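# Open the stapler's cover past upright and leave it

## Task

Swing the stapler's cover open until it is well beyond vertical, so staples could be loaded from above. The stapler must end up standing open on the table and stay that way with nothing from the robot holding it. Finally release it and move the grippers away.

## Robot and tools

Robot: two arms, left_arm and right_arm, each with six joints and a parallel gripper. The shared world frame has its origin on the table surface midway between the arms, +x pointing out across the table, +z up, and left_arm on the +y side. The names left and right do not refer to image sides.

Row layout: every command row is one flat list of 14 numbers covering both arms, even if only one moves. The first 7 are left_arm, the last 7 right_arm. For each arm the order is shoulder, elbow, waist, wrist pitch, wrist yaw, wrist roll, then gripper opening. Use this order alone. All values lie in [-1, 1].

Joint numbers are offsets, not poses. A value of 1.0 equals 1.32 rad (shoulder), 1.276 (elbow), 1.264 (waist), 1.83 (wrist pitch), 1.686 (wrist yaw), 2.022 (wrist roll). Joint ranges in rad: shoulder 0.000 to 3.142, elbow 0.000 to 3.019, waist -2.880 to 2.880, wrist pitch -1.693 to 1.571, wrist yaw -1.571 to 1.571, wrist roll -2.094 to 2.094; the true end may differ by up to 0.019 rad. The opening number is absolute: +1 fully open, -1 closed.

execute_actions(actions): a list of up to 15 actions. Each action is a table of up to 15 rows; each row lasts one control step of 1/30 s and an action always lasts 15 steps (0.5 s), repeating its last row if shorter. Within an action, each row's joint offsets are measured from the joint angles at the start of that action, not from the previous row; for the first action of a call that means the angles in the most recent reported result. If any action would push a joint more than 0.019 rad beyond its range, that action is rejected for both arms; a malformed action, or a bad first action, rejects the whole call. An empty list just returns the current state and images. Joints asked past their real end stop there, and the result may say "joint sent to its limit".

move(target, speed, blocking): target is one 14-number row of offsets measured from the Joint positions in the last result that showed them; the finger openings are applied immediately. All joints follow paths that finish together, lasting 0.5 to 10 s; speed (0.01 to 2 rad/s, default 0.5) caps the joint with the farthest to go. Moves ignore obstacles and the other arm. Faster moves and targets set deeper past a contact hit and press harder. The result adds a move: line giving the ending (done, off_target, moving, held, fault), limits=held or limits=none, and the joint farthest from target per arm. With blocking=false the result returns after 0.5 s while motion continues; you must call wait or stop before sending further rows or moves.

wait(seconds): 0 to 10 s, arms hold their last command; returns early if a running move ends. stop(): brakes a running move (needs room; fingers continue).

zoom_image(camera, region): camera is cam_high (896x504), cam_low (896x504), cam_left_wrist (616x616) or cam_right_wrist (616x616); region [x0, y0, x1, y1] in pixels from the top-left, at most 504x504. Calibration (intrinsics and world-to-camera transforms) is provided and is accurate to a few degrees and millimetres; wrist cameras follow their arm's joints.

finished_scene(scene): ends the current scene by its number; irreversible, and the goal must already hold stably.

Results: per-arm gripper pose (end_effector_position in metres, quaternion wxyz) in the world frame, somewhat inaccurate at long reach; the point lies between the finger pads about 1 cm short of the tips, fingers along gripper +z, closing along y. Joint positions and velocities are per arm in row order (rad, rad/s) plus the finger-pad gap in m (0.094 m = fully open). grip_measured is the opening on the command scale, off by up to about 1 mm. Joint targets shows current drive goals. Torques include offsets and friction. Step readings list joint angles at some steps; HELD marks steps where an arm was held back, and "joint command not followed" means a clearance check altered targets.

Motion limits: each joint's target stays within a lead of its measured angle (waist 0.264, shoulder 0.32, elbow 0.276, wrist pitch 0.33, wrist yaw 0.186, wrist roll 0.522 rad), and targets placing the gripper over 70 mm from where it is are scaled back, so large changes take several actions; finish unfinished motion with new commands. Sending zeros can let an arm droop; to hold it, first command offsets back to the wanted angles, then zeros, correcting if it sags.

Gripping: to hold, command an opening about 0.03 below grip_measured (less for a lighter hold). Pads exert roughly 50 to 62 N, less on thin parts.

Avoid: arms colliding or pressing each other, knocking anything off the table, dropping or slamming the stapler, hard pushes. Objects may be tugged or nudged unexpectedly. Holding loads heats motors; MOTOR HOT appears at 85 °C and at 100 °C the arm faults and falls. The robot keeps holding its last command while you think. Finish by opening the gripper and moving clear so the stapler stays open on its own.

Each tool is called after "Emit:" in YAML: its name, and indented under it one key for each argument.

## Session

Emit:
execute_actions:
  actions: []

Scene clock: 0.00 s.
left_arm: end_effector_position=(+0.5178, +0.3894, +0.2310) grip_measured=+1.000 end_effector_quat_wxyz=(-0.001, +0.442, +0.896, -0.048) | right_arm: end_effector_position=(+0.5389, +0.1723, +0.2147) grip_measured=+1.000 end_effector_quat_wxyz=(+0.732, -0.670, -0.069, +0.100)
Joint names: [shoulder, elbow, waist, wrist pitch, wrist yaw, wrist roll]
Joint positions: left_arm=[ 1.833  1.826  0.069 -1.616  0.08   1.031  0.094] | right_arm=[ 2.221  1.632  0.394  0.875 -1.241 -1.267  0.094]
Joint velocities: left_arm=[-0.005  0.022 -0.005  0.002 -0.051  0.022  0.   ] | right_arm=[-0.024 -0.002 -0.005  0.007  0.007  0.022  0.   ]
Joint torques (N m, as the arm reports them, + toward a larger angle): no reading
Joint targets: left_arm=[1.825 1.857 0.069 -1.616 0.080 1.031] | right_arm=[2.235 1.650 0.394 0.877 -1.241 -1.268]
camera_calibration (this result's frames):
cam_left_wrist: T_world_to_cam=[[-0.793231, -0.60298, 0.0848469, 0.622914], [-0.46543, 0.69024, 0.554025, -0.147031], [-0.392631, 0.39998, -0.828165, 0.362398], [0, 0, 0, 1]] pos_world=[0.567971, 0.332139, 0.328731]
cam_right_wrist: T_world_to_cam=[[0.0452459, -0.0836512, 0.995467, -0.223187], [0.922944, -0.377813, -0.073698, -0.413414], [0.382266, 0.922095, 0.0601108, -0.256245], [0, 0, 0, 1]] pos_world=[0.48961, 0.0614193, 0.20711]

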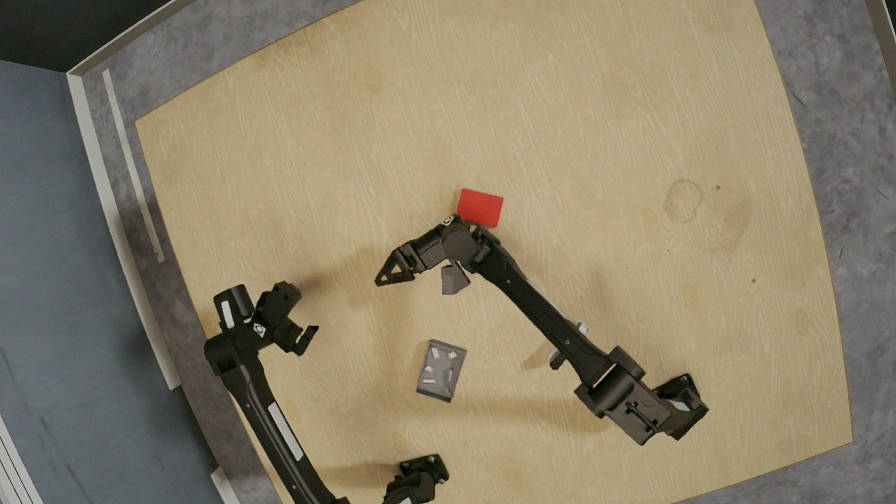

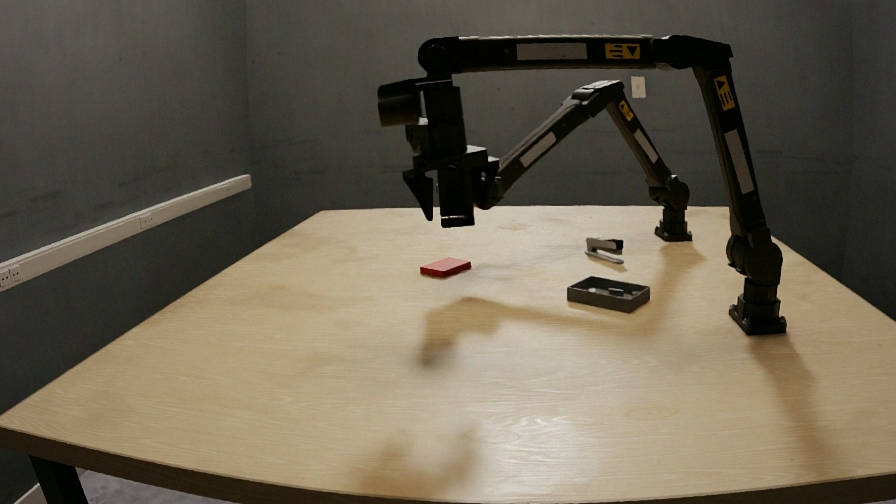

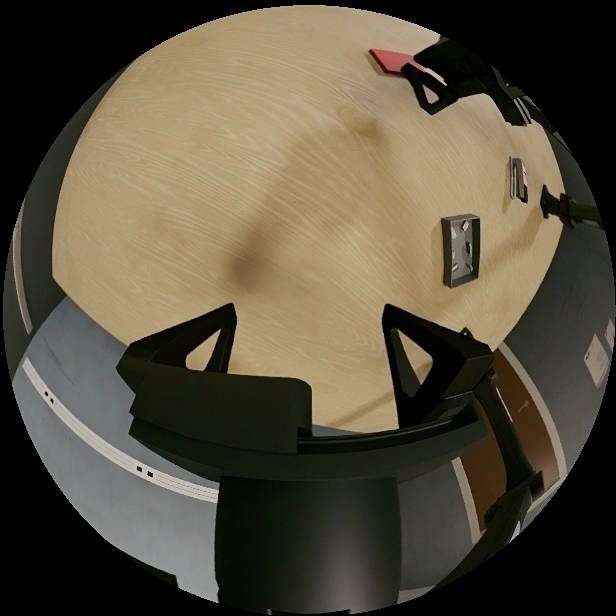

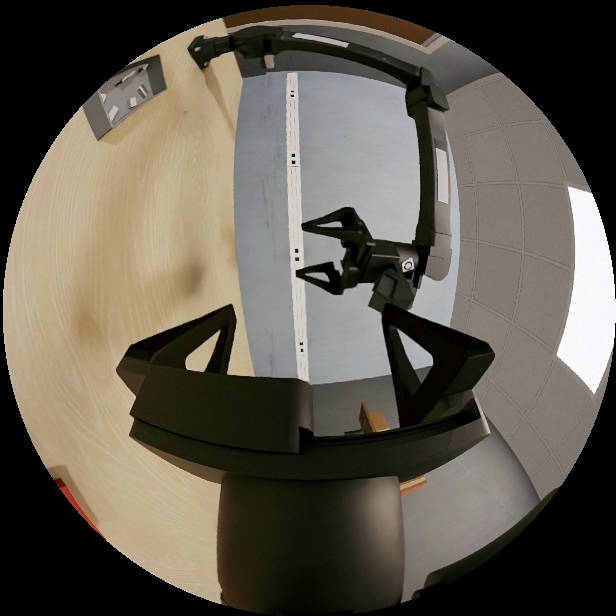

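Emit:
zoom_image:
  camera: "cam_low"
  region: [540, 200, 700, 320]

Emit:
zoom_image:
  camera: "cam_high"
  region: [500, 290, 640, 400]

Emit:
zoom_image:
  camera: "cam_left_wrist"
  region: [460, 130, 580, 230]

Region (540, 200, 700, 320) of cam_low's 896x504 image, scaled by 3.150, with more detail than that image has; it fills the top 378 rows of this view, and the rest is white.

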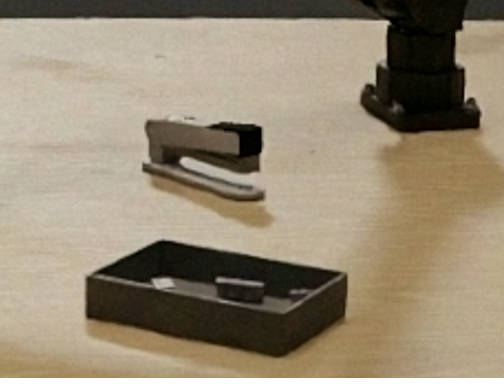

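Region (500, 290, 640, 400) of cam_high's 896x504 image, scaled by 3.600, with more detail than that image has; it fills the top 396 rows of this view, and the rest is white.

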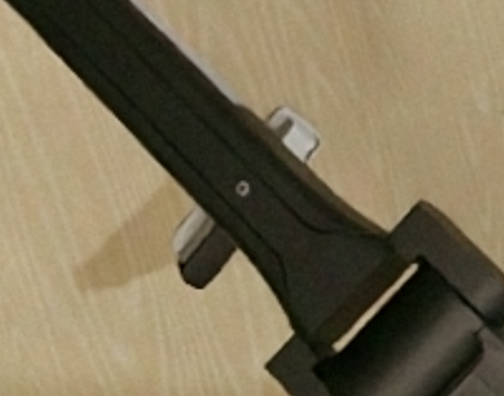

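Region (460, 130, 580, 230) of cam_left_wrist's 616x616 image, scaled by 4.200, with more detail than that image has.

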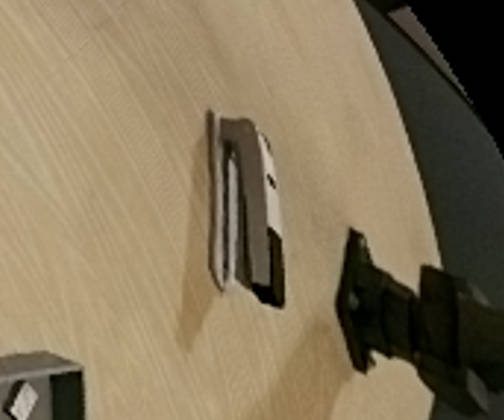

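Emit:
move:
  target: [-0.381,-1.0,-0.379,1.0,-0.202,-0.596,0.3,-0.740,-0.638,-0.042,-1.0,0.504,1.0,0.2]
  speed: 1.5

Scene clock: 92.60 s.
left_arm: end_effector_position=(+0.4207, +0.2177, +0.1082) grip_measured=+0.302 end_effector_quat_wxyz=(+0.477, +0.025, +0.879, -0.009) | right_arm: end_effector_position=(+0.2718, -0.1263, +0.1271) grip_measured=+0.202 end_effector_quat_wxyz=(-0.034, +0.094, +0.971, +0.216)
Joint names: [shoulder, elbow, waist, wrist pitch, wrist yaw, wrist roll]
Joint positions: left_arm=[ 1.343  0.554 -0.4    0.19  -0.259 -0.163  0.061] | right_arm=[ 1.245  0.824  0.349 -0.947 -0.395  0.746  0.056]
Joint velocities: left_arm=[-0.005 -0.007  0.015 -0.007  0.051  0.007 -0.   ] | right_arm=[-0.005  0.002 -0.024  0.007  0.007  0.022 -0.   ]
Joint torques (N m, as the arm reports them, + toward a larger angle): left_arm=[-9.88  6.36 -0.19  2.24 -0.23 -0.07] | right_arm=[-10.09   8.99  -0.06   0.38  -0.13   0.05]
Joint targets: left_arm=[1.331 0.550 -0.410 0.213 -0.261 -0.174] | right_arm=[1.245 0.818 0.341 -0.955 -0.391 0.755]
move: off_target (left_arm); limits=none; left_arm: farthest joint: the wrist pitch, 0.024 radians from its target (1.830 radians at the start); right_arm: farthest joint: the waist, 0.009 radians from its target (0.053 radians at the start)
camera_calibration (this result's frames):
cam_left_wrist: T_world_to_cam=[[-0.053551, -0.998499, -0.0114518, 0.23805], [-0.933192, 0.0541232, -0.35528, 0.427933], [0.355366, -0.00833886, -0.93469, 0.0770022], [0, 0, 0, 1]] pos_world=[0.384727, 0.215174, 0.226735]
cam_right_wrist: T_world_to_cam=[[-0.190289, -0.890387, -0.413522, -0.00767467], [-0.77734, -0.120614, 0.61741, 0.12055], [-0.59961, 0.438934, -0.669182, 0.424966], [0, 0, 0, 1]] pos_world=[0.347062, -0.178825, 0.206777]

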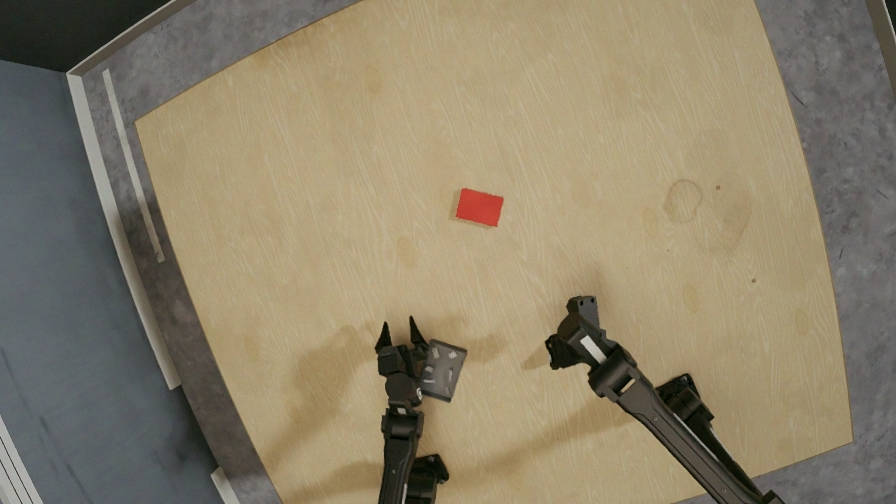

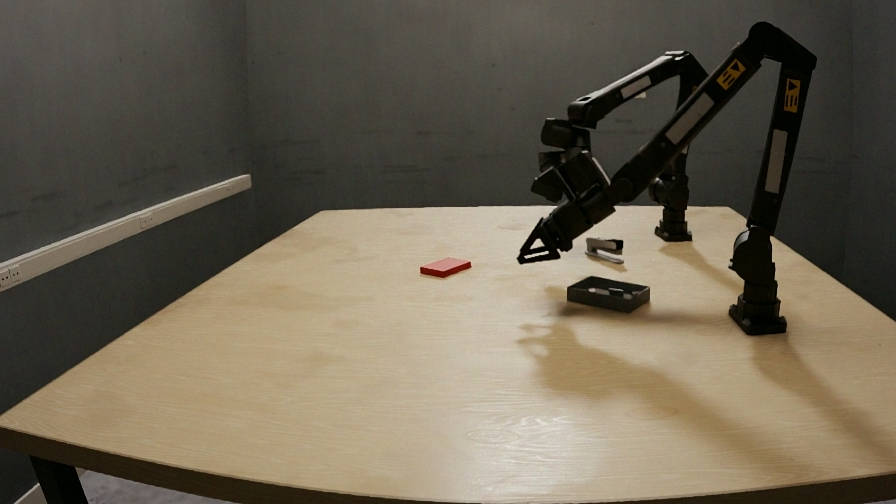

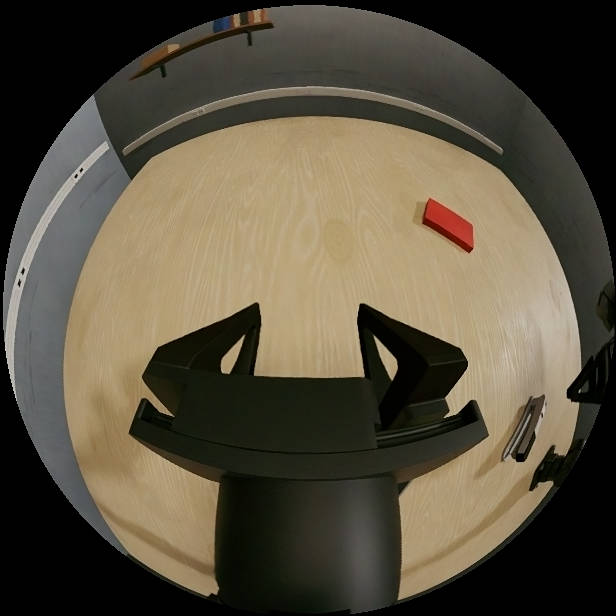

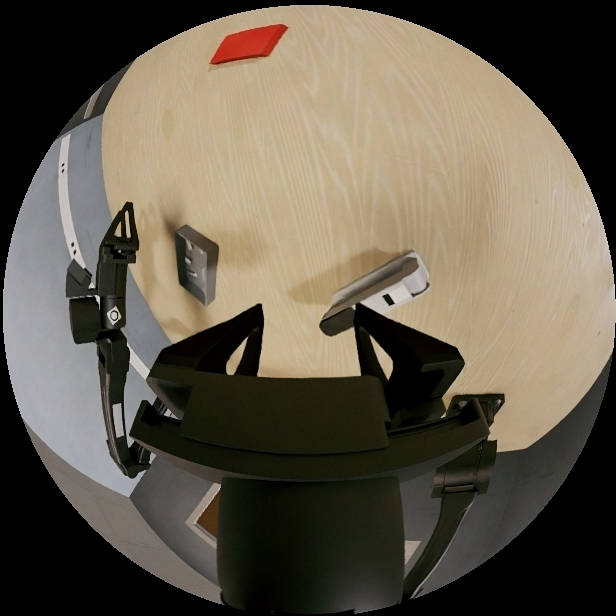

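Emit:
zoom_image:
  camera: "cam_right_wrist"
  region: [300, 230, 450, 350]

Region (300, 230, 450, 350) of cam_right_wrist's 616x616 image, scaled by 3.360, with more detail than that image has; it fills the top 403 rows of this view, and the rest is white.

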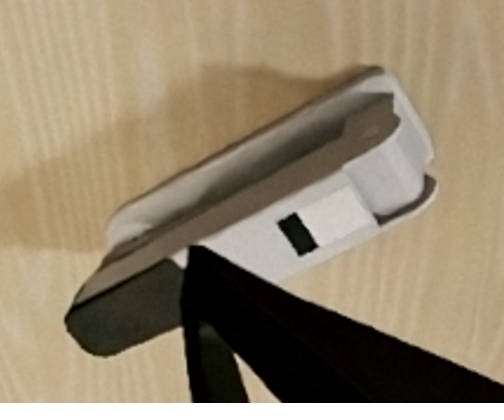

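Emit:
move:
  target: [0.1455,-0.0770,-0.6666,0.1786,0.0336,0.0232,0.2,0.0706,-0.0635,0.0661,-0.0489,-0.0046,0.3917,0.0]
  speed: 1.2

Scene clock: 141.00 s.
left_arm: end_effector_position=(+0.1620, -0.0779, +0.0442) grip_measured=+0.202 end_effector_quat_wxyz=(+0.428, +0.408, +0.775, -0.224) | right_arm: end_effector_position=(+0.2094, -0.1339, +0.0761) grip_measured=+0.001 end_effector_quat_wxyz=(-0.180, +0.447, +0.872, +0.085)
Joint names: [shoulder, elbow, waist, wrist pitch, wrist yaw, wrist roll]
Joint positions: left_arm=[ 1.533  0.463 -1.247  0.493 -0.201 -0.127  0.056] | right_arm=[ 1.318  0.749  0.425 -1.03  -0.399  1.53   0.047]
Joint velocities: left_arm=[ 0.005 -0.007 -0.015 -0.007  0.007 -0.037  0.   ] | right_arm=[-0.015 -0.002 -0.005 -0.002  0.007 -0.022 -0.   ]
Joint torques (N m, as the arm reports them, + toward a larger angle): left_arm=[-9.21  4.51  0.88  2.26 -0.12  0.17] | right_arm=[-8.19  7.78  1.26 -0.08 -0.41  0.12]
Joint targets: left_arm=[1.535 0.456 -1.243 0.517 -0.202 -0.116] | right_arm=[1.338 0.743 0.433 -1.037 -0.402 1.538]
move: off_target (left_arm); limits=none; left_arm: farthest joint: the wrist pitch, 0.024 radians from its target (0.327 radians at the start); right_arm: farthest joint: the shoulder, 0.020 radians from its target (0.093 radians at the start)
camera_calibration (this result's frames):
cam_left_wrist: T_world_to_cam=[[-0.823644, -0.567089, -0.00452944, 0.0864337], [-0.526051, 0.766976, -0.367449, 0.169951], [0.21185, -0.300264, -0.930033, 0.106975], [0, 0, 0, 1]] pos_world=[0.137931, -0.0492117, 0.16233]
cam_right_wrist: T_world_to_cam=[[-0.806131, -0.591662, 0.00939703, 0.0894473], [-0.297937, 0.419553, 0.857443, 0.0563388], [-0.511259, 0.688412, -0.514493, 0.359913], [0, 0, 0, 1]] pos_world=[0.272901, -0.218483, 0.136025]

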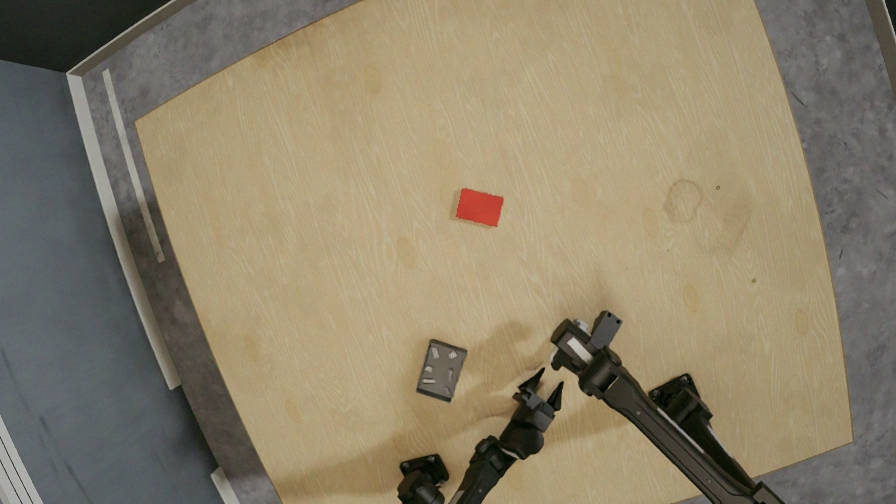

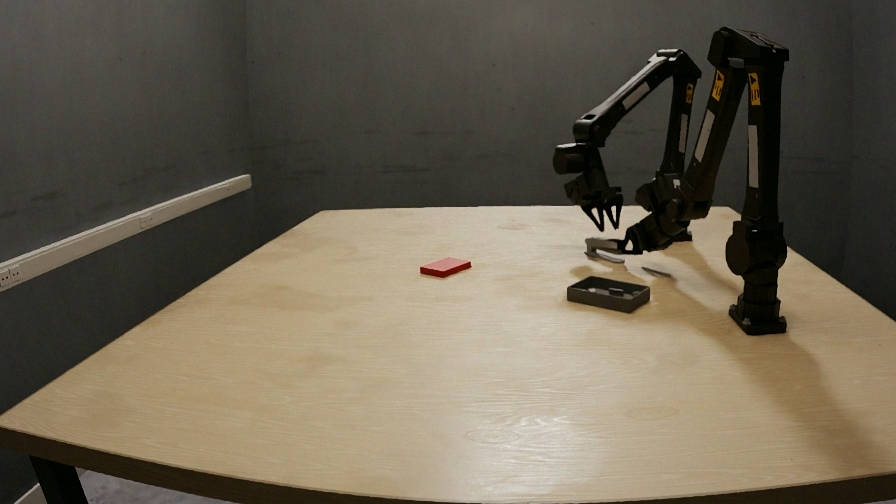

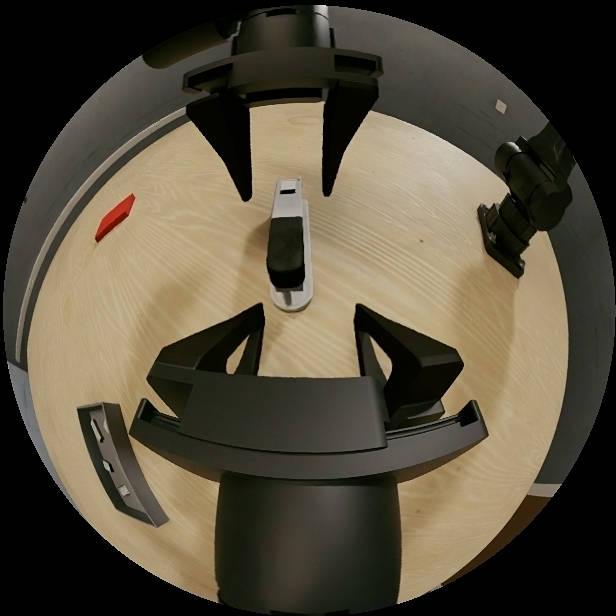

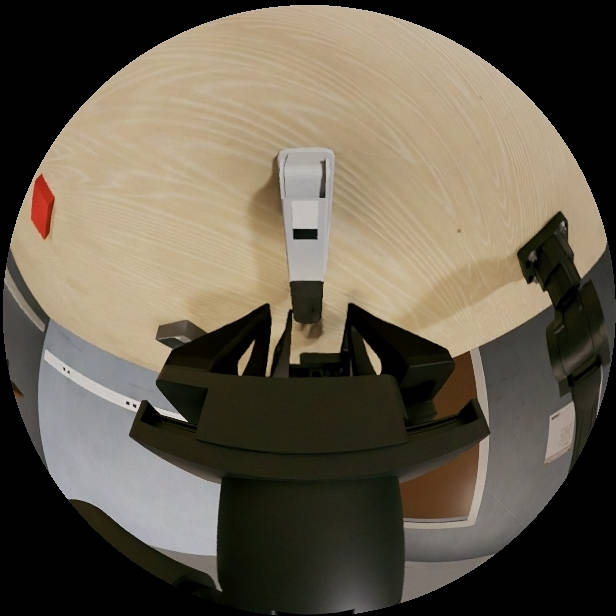

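Emit:
zoom_image:
  camera: "cam_left_wrist"
  region: [220, 160, 400, 340]

Emit:
zoom_image:
  camera: "cam_right_wrist"
  region: [220, 130, 400, 350]

Region (220, 160, 400, 340) of cam_left_wrist's 616x616 image, scaled by 2.800, with more detail than that image has.

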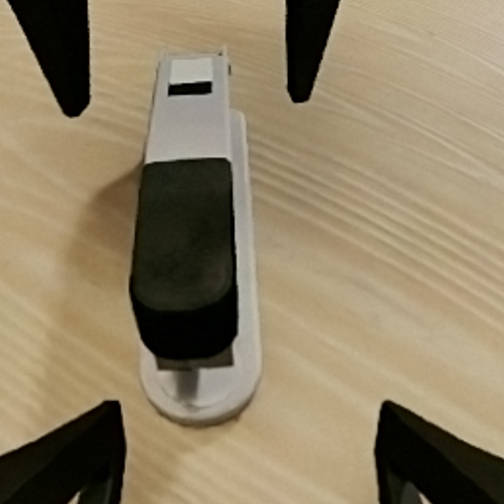

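Region (220, 130, 400, 350) of cam_right_wrist's 616x616 image, scaled by 2.291, with more detail than that image has; it fills the left 412 columns of this view, and the rest is white.

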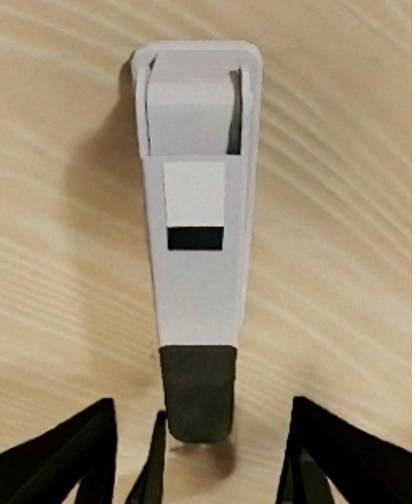

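Emit:
execute_actions:
  actions:
    - [[0.0058,0.0305,0.0082,0.0145,0.0022,0.0056,0.2,0.0168,-0.0056,0.0063,0.0062,-0.0018,0.004,0.0],[0.0128,0.0357,0.0114,0.0168,0.0028,0.006,0.2,0.0194,-0.0070,0.0063,0.0092,-0.0018,0.004,0.0],[0.0228,0.0430,0.0158,0.0200,0.0038,0.0066,0.2,0.0232,-0.0091,0.0063,0.0133,-0.0018,0.004,0.0],[0.0355,0.0524,0.0215,0.0241,0.0049,0.0073,0.2,0.0279,-0.0117,0.0063,0.0187,-0.0018,0.004,0.0],[0.0497,0.0628,0.0278,0.0287,0.0062,0.0081,0.2,0.0332,-0.0146,0.0063,0.0246,-0.0018,0.004,0.0],[0.0653,0.0743,0.0348,0.0338,0.0077,0.009,0.2,0.0391,-0.0178,0.0063,0.0312,-0.0018,0.004,0.0],[0.0809,0.0858,0.0418,0.0388,0.0091,0.0099,0.2,0.0449,-0.0209,0.0063,0.0377,-0.0018,0.004,0.0],[0.0964,0.0972,0.0487,0.0439,0.0105,0.0108,0.2,0.0507,-0.0241,0.0063,0.0443,-0.0018,0.004,0.0],[0.1106,0.1076,0.055,0.0484,0.0118,0.0116,0.2,0.0560,-0.0270,0.0063,0.0502,-0.0018,0.004,0.0],[0.1234,0.1170,0.055,0.0526,0.0130,0.0123,0.17,0.0608,-0.0296,0.0063,0.0556,-0.0018,0.004,-0.03],[0.1333,0.1243,0.055,0.0558,0.0139,0.0128,0.14,0.0645,-0.0317,0.0063,0.0597,-0.0018,0.004,-0.06],[0.1404,0.1295,0.055,0.0581,0.0145,0.0132,0.11,0.0671,-0.0331,0.0063,0.0627,-0.0018,0.004,-0.10],[0.1432,0.1316,0.055,0.0590,0.0148,0.0134,0.08,0.0682,-0.0337,0.0063,0.0639,-0.0018,0.004,-0.14],[0.1432,0.1316,0.055,0.0590,0.0148,0.0134,0.05,0.0682,-0.0337,0.0063,0.0639,-0.0018,0.004,-0.17],[0.1432,0.1316,0.055,0.0590,0.0148,0.0134,0.02,0.0682,-0.0337,0.0063,0.0639,-0.0018,0.004,-0.2]]

Scene clock: 187.87 s.
left_arm: end_effector_position=(+0.2081, -0.1159, +0.0206) grip_measured=+0.037 end_effector_quat_wxyz=(+0.438, +0.389, +0.779, -0.221) | right_arm: end_effector_position=(+0.2113, -0.1326, +0.0428) grip_measured=-0.183 end_effector_quat_wxyz=(-0.181, +0.448, +0.872, +0.082)
Joint names: [shoulder, elbow, waist, wrist pitch, wrist yaw, wrist roll]
Joint positions: left_arm=[ 1.725  0.596 -1.183  0.575 -0.179 -0.114  0.049] | right_arm=[ 1.393  0.713  0.425 -0.925 -0.399  1.53   0.038]
Joint velocities: left_arm=[ 0.093  0.076 -0.015  0.042  0.037  0.095 -0.031] | right_arm=[ 0.063 -0.046  0.005  0.051 -0.022 -0.081 -0.031]
Joint torques (N m, as the arm reports them, + toward a larger angle): left_arm=[-12.73   6.87   0.77   2.26   0.01   0.17] | right_arm=[-9.83  7.33  1.33  0.39 -0.4   0.12]
Joint targets: left_arm=[1.722 0.631 -1.178 0.601 -0.176 -0.100] | right_arm=[1.408 0.706 0.433 -0.913 -0.402 1.538]
Step readings (joint positions):
0: left_arm=[1.533 0.463 -1.247 0.493 -0.201 -0.127] | right_arm=[1.318 0.749 0.425 -1.030 -0.399 1.530]
1: left_arm=[1.533 0.463 -1.247 0.494 -0.200 -0.127] | right_arm=[1.318 0.749 0.425 -1.029 -0.399 1.530]
2: left_arm=[1.533 0.463 -1.247 0.496 -0.200 -0.127] | right_arm=[1.318 0.749 0.425 -1.028 -0.399 1.530]
4: left_arm=[1.543 0.466 -1.245 0.504 -0.196 -0.126] | right_arm=[1.320 0.749 0.425 -1.019 -0.399 1.530]
8: left_arm=[1.609 0.508 -1.221 0.532 -0.187 -0.122] | right_arm=[1.340 0.739 0.425 -0.979 -0.399 1.530]
15: Joint positions above
camera_calibration (this result's frames):
cam_left_wrist: T_world_to_cam=[[-0.801111, -0.598515, 0.001034, 0.0942995], [-0.552795, 0.73925, -0.384613, 0.217403], [0.229432, -0.308689, -0.923077, 0.0590502], [0, 0, 0, 1]] pos_world=[0.182176, -0.0860476, 0.138026]
cam_right_wrist: T_world_to_cam=[[-0.806475, -0.591047, 0.0161721, 0.0919206], [-0.292811, 0.422999, 0.857516, 0.0842601], [-0.513673, 0.68683, -0.514203, 0.343193], [0, 0, 0, 1]] pos_world=[0.275093, -0.217028, 0.10273]

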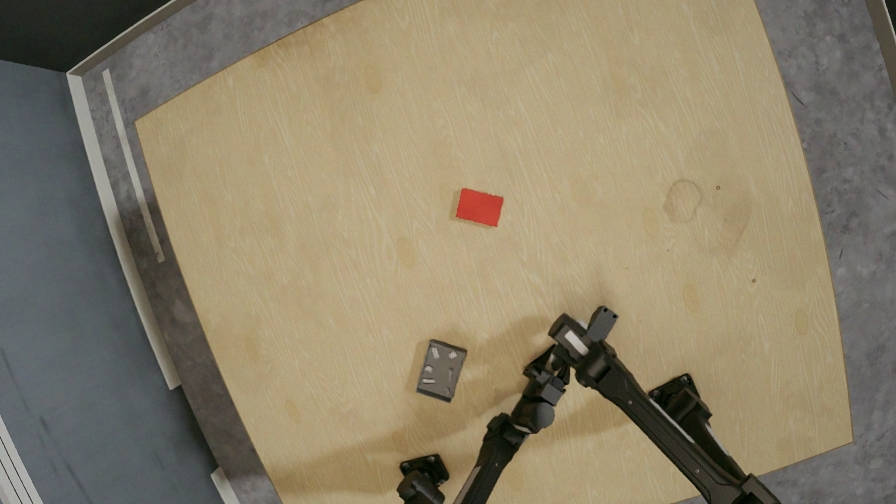

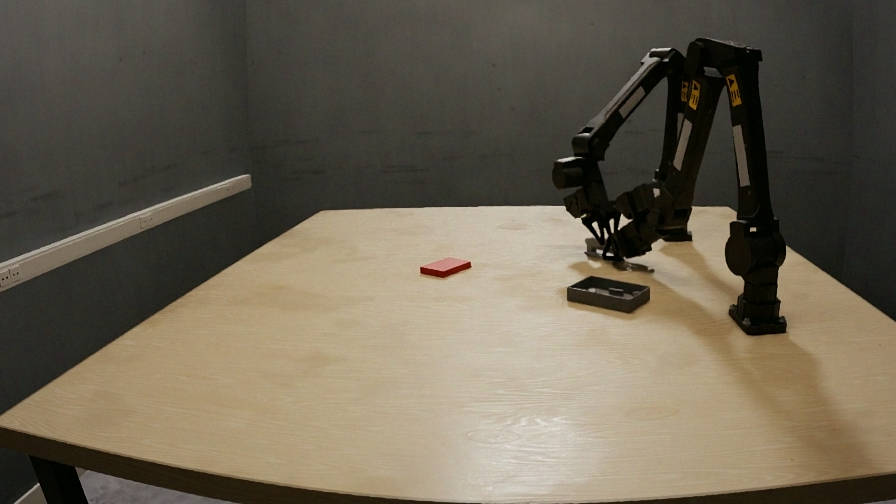

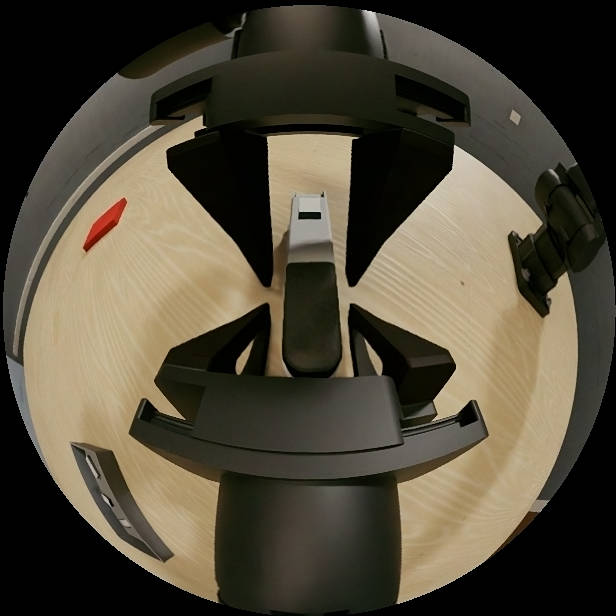

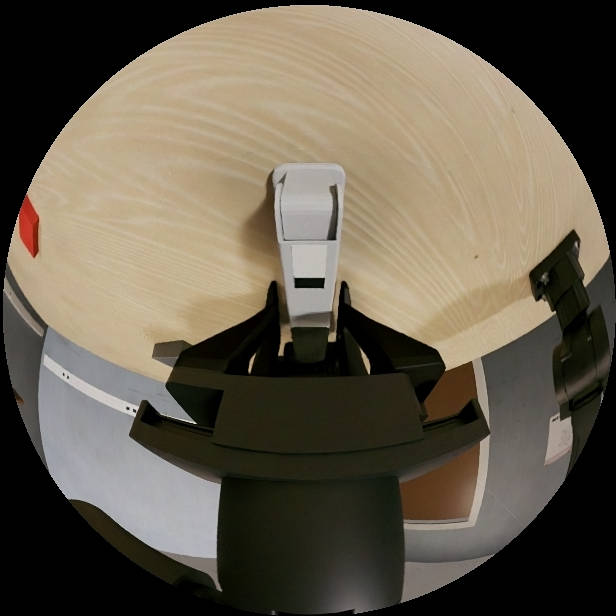

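Emit:
execute_actions:
  actions: []

Scene clock: 190.60 s.
left_arm: end_effector_position=(+0.2083, -0.1165, +0.0209) grip_measured=+0.022 end_effector_quat_wxyz=(+0.439, +0.390, +0.778, -0.221) | right_arm: end_effector_position=(+0.2113, -0.1326, +0.0418) grip_measured=-0.198 end_effector_quat_wxyz=(-0.181, +0.448, +0.872, +0.082)
Joint names: [shoulder, elbow, waist, wrist pitch, wrist yaw, wrist roll]
Joint positions: left_arm=[ 1.726  0.596 -1.183  0.578 -0.178 -0.111  0.048] | right_arm=[ 1.395  0.711  0.425 -0.921 -0.399  1.53   0.038]
Joint velocities: left_arm=[-0.005 -0.007  0.015 -0.007 -0.081 -0.022 -0.001] | right_arm=[-0.005 -0.007 -0.005  0.012 -0.022 -0.066  0.001]
Joint torques (N m, as the arm reports them, + toward a larger angle): left_arm=[-12.56   7.03   1.04   2.32   0.     0.17] | right_arm=[-9.37  7.3   1.31  0.48 -0.4   0.12]
Joint targets: left_arm=[1.722 0.631 -1.178 0.601 -0.176 -0.100] | right_arm=[1.408 0.706 0.433 -0.913 -0.402 1.538]
camera_calibration (this result's frames):
cam_left_wrist: T_world_to_cam=[[-0.802443, -0.596729, -0.000707989, 0.0945698], [-0.550111, 0.740213, -0.386604, 0.21761], [0.231222, -0.309838, -0.922246, 0.0585471], [0, 0, 0, 1]] pos_world=[0.182059, -0.0865052, 0.138191]
cam_right_wrist: T_world_to_cam=[[-0.80648, -0.591051, 0.015791, 0.0919495], [-0.293083, 0.422818, 0.857512, 0.0851699], [-0.51351, 0.686938, -0.514221, 0.342648], [0, 0, 0, 1]] pos_world=[0.27507, -0.217043, 0.10171]

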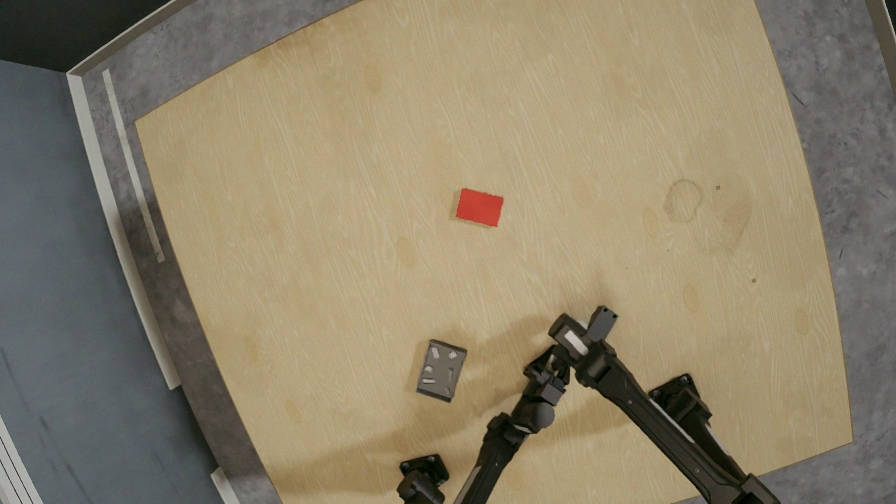

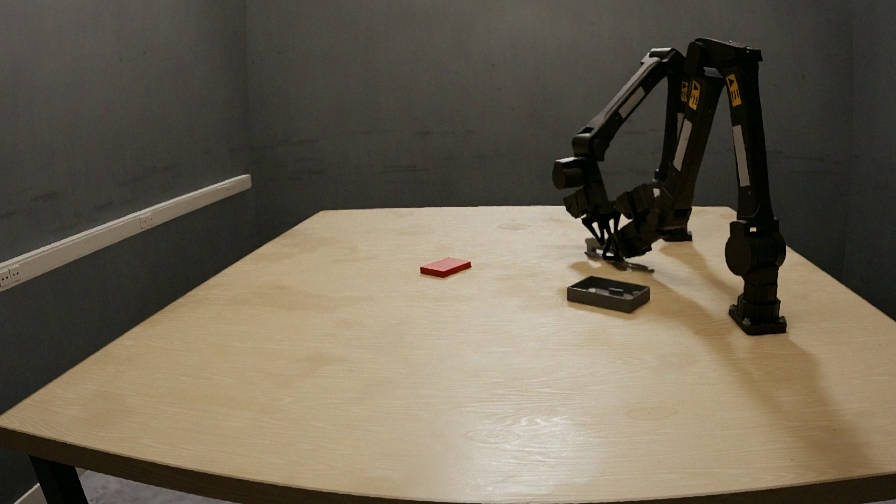

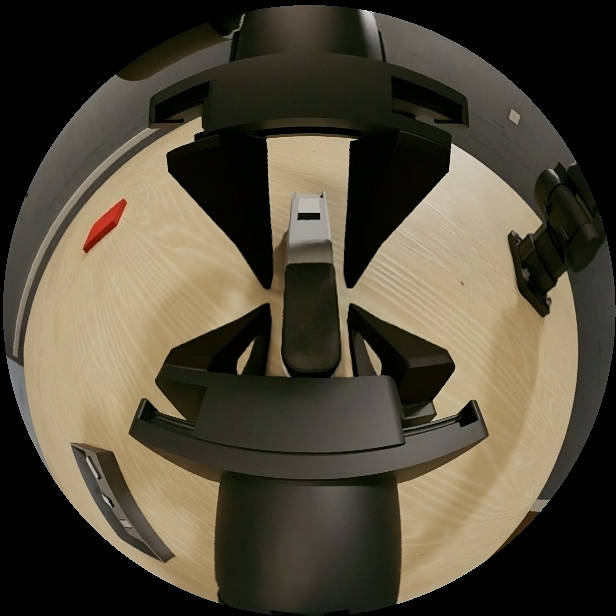

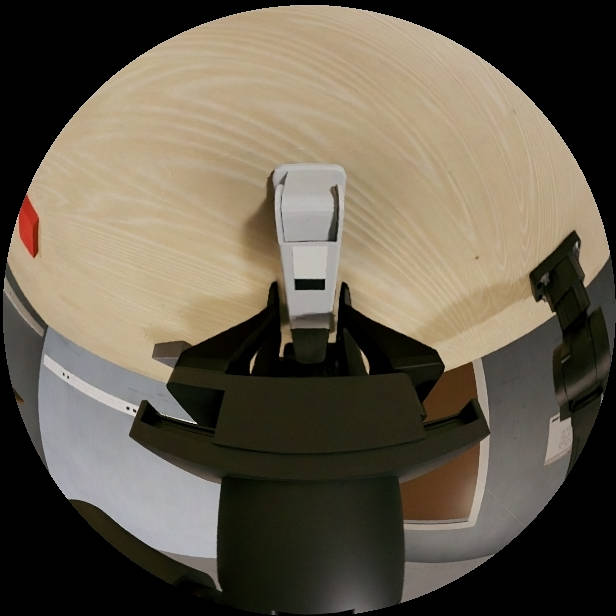

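Emit:
execute_actions:
  actions:
    - [[-0.003,0.015,0.004,0.008,0.001,0.005,-0.02,0.0098,-0.0039,0.0063,0.0044,-0.0018,0.004,-0.23],[-0.003,0.0,0.004,0.004,0.001,0.005,-0.06,0.0098,-0.0039,0.0063,0.0044,-0.0018,0.004,-0.26],[-0.003,-0.005,0.004,0.0,0.001,0.005,-0.10,0.0098,-0.0039,0.0063,0.0044,-0.0018,0.004,-0.29],[-0.003,-0.007,0.004,-0.003,0.001,0.005,-0.14,0.0098,-0.0039,0.0063,0.0044,-0.0018,0.004,-0.33],[-0.003,-0.009,0.004,-0.003,0.001,0.005,-0.18,0.0098,-0.0039,0.0063,0.0044,-0.0018,0.004,-0.37],[-0.003,-0.0105,0.004,-0.003,0.001,0.005,-0.21,0.0098,-0.0039,0.0063,0.0044,-0.0018,0.004,-0.41],[-0.003,-0.0118,0.004,-0.003,0.001,0.005,-0.24,0.0098,-0.0039,0.0063,0.0044,-0.0018,0.004,-0.44],[-0.003,-0.0118,0.004,-0.003,0.001,0.005,-0.26,0.0098,-0.0039,0.0063,0.0044,-0.0018,0.004,-0.47],[-0.003,-0.0118,0.004,-0.003,0.001,0.005,-0.275,0.0098,-0.0039,0.0063,0.0044,-0.0018,0.004,-0.49],[-0.003,-0.0118,0.004,-0.003,0.001,0.005,-0.285,0.0098,-0.0039,0.0063,0.0044,-0.0018,0.004,-0.505],[-0.003,-0.0118,0.004,-0.003,0.001,0.005,-0.295,0.0098,-0.0039,0.0063,0.0044,-0.0018,0.004,-0.52],[-0.003,-0.0118,0.004,-0.003,0.001,0.005,-0.30,0.0098,-0.0039,0.0063,0.0044,-0.0018,0.004,-0.535],[-0.003,-0.0118,0.004,-0.003,0.001,0.005,-0.30,0.0098,-0.0039,0.0063,0.0044,-0.0018,0.004,-0.55],[-0.003,-0.0118,0.004,-0.003,0.001,0.005,-0.30,0.0098,-0.0039,0.0063,0.0044,-0.0018,0.004,-0.55],[-0.003,-0.0118,0.004,-0.003,0.001,0.005,-0.30,0.0098,-0.0039,0.0063,0.0044,-0.0018,0.004,-0.55]]

Scene clock: 203.20 s.
left_arm: end_effector_position=(+0.2075, -0.1159, +0.0201) grip_measured=-0.294 end_effector_quat_wxyz=(+0.438, +0.391, +0.779, -0.222) | right_arm: end_effector_position=(+0.2110, -0.1327, +0.0416) grip_measured=-0.531 end_effector_quat_wxyz=(-0.182, +0.448, +0.871, +0.082)
Joint names: [shoulder, elbow, waist, wrist pitch, wrist yaw, wrist roll]
Joint positions: left_arm=[ 1.726  0.594 -1.183  0.578 -0.175 -0.111  0.033] | right_arm=[ 1.395  0.71   0.425 -0.921 -0.4    1.53   0.022]
Joint velocities: left_arm=[-0.005 -0.007 -0.005 -0.002  0.022 -0.007 -0.   ] | right_arm=[-0.005 -0.012 -0.005 -0.012  0.11   0.022 -0.   ]
Joint torques (N m, as the arm reports them, + toward a larger angle): left_arm=[-12.38   3.54   0.86   1.36  -0.12   0.18] | right_arm=[-9.23  7.3   1.28  0.5  -0.37  0.13]
Joint targets: left_arm=[1.722 0.581 -1.178 0.572 -0.176 -0.101] | right_arm=[1.408 0.706 0.433 -0.913 -0.402 1.538]
Step readings (joint positions):
0: left_arm=[1.726 0.596 -1.183 0.578 -0.178 -0.111] | right_arm=[1.395 0.711 0.425 -0.921 -0.399 1.530]
1: left_arm=[1.726 0.596 -1.183 0.578 -0.178 -0.111] | right_arm=[1.395 0.711 0.425 -0.921 -0.399 1.530]
2: left_arm=[1.726 0.596 -1.183 0.578 -0.178 -0.111] | right_arm=[1.395 0.711 0.425 -0.921 -0.399 1.530]
4: left_arm=[1.726 0.596 -1.183 0.578 -0.178 -0.111] | right_arm=[1.395 0.711 0.425 -0.921 -0.399 1.530]
8: left_arm=[1.726 0.595 -1.183 0.578 -0.177 -0.111] | right_arm=[1.395 0.711 0.425 -0.921 -0.399 1.530]
15: Joint positions above
camera_calibration (this result's frames):
cam_left_wrist: T_world_to_cam=[[-0.803797, -0.594904, 0.000272157, 0.0947731], [-0.549226, 0.741904, -0.384615, 0.216454], [0.228607, -0.309302, -0.923077, 0.0588318], [0, 0, 0, 1]] pos_world=[0.181611, -0.0860106, 0.137532]
cam_right_wrist: T_world_to_cam=[[-0.806478, -0.591033, 0.0165187, 0.0915702], [-0.292165, 0.422643, 0.857912, 0.0850154], [-0.514035, 0.687061, -0.513532, 0.342539], [0, 0, 0, 1]] pos_world=[0.274765, -0.217156, 0.101456]

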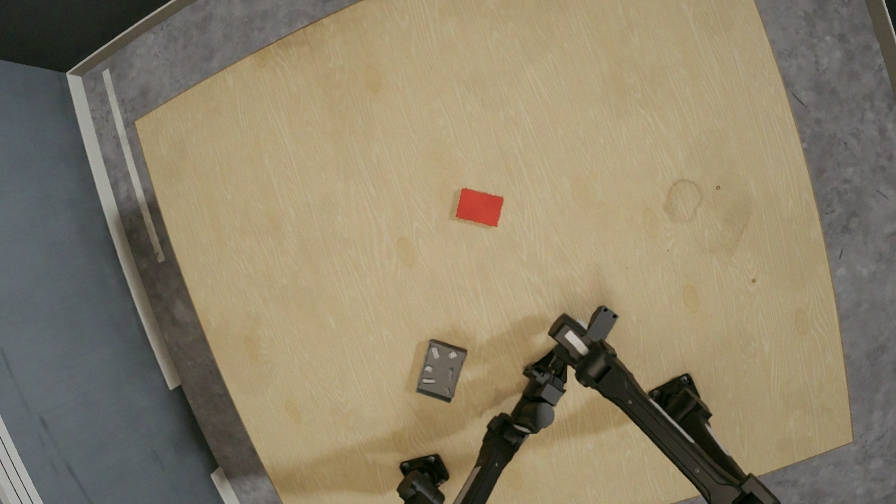

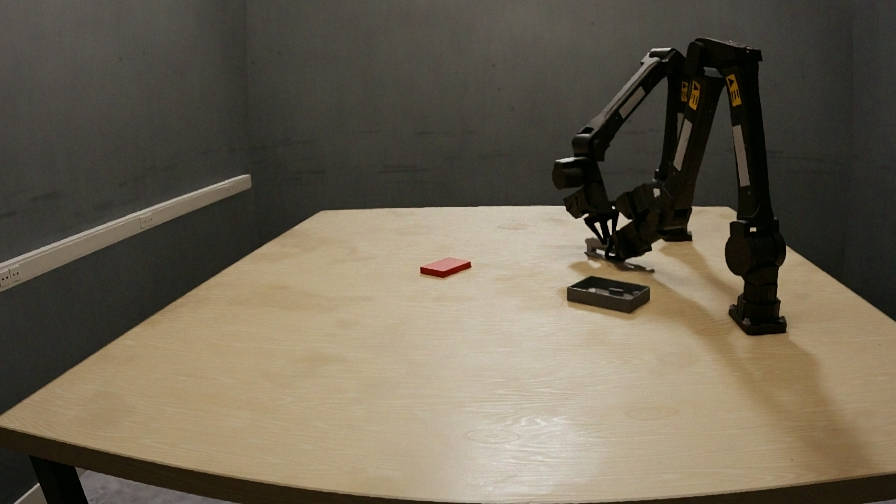

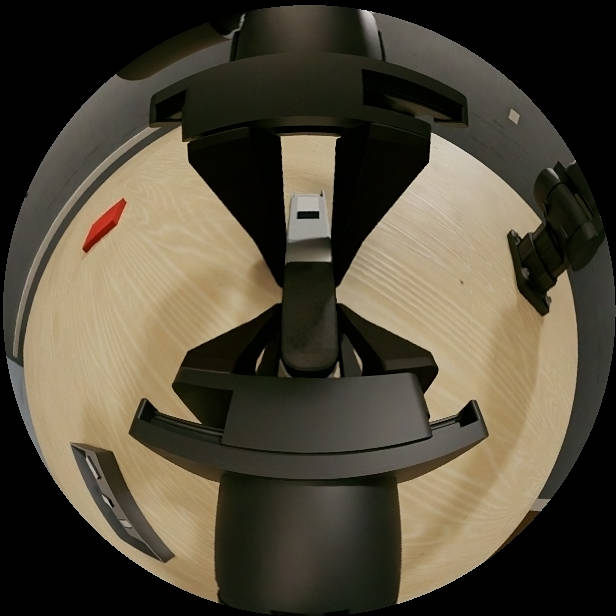

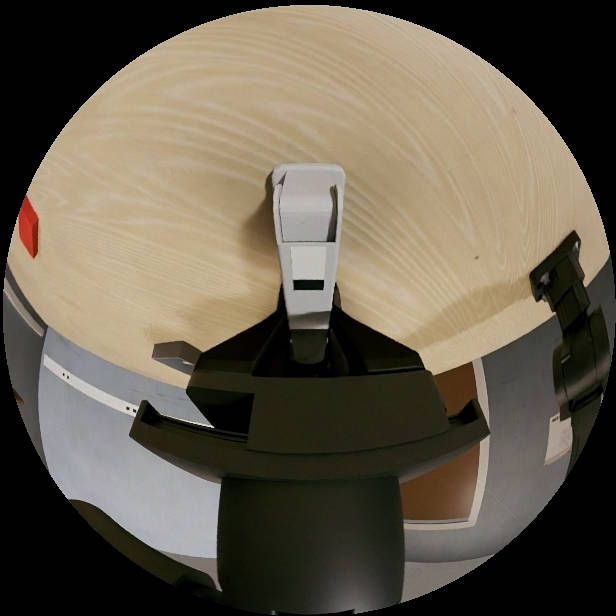

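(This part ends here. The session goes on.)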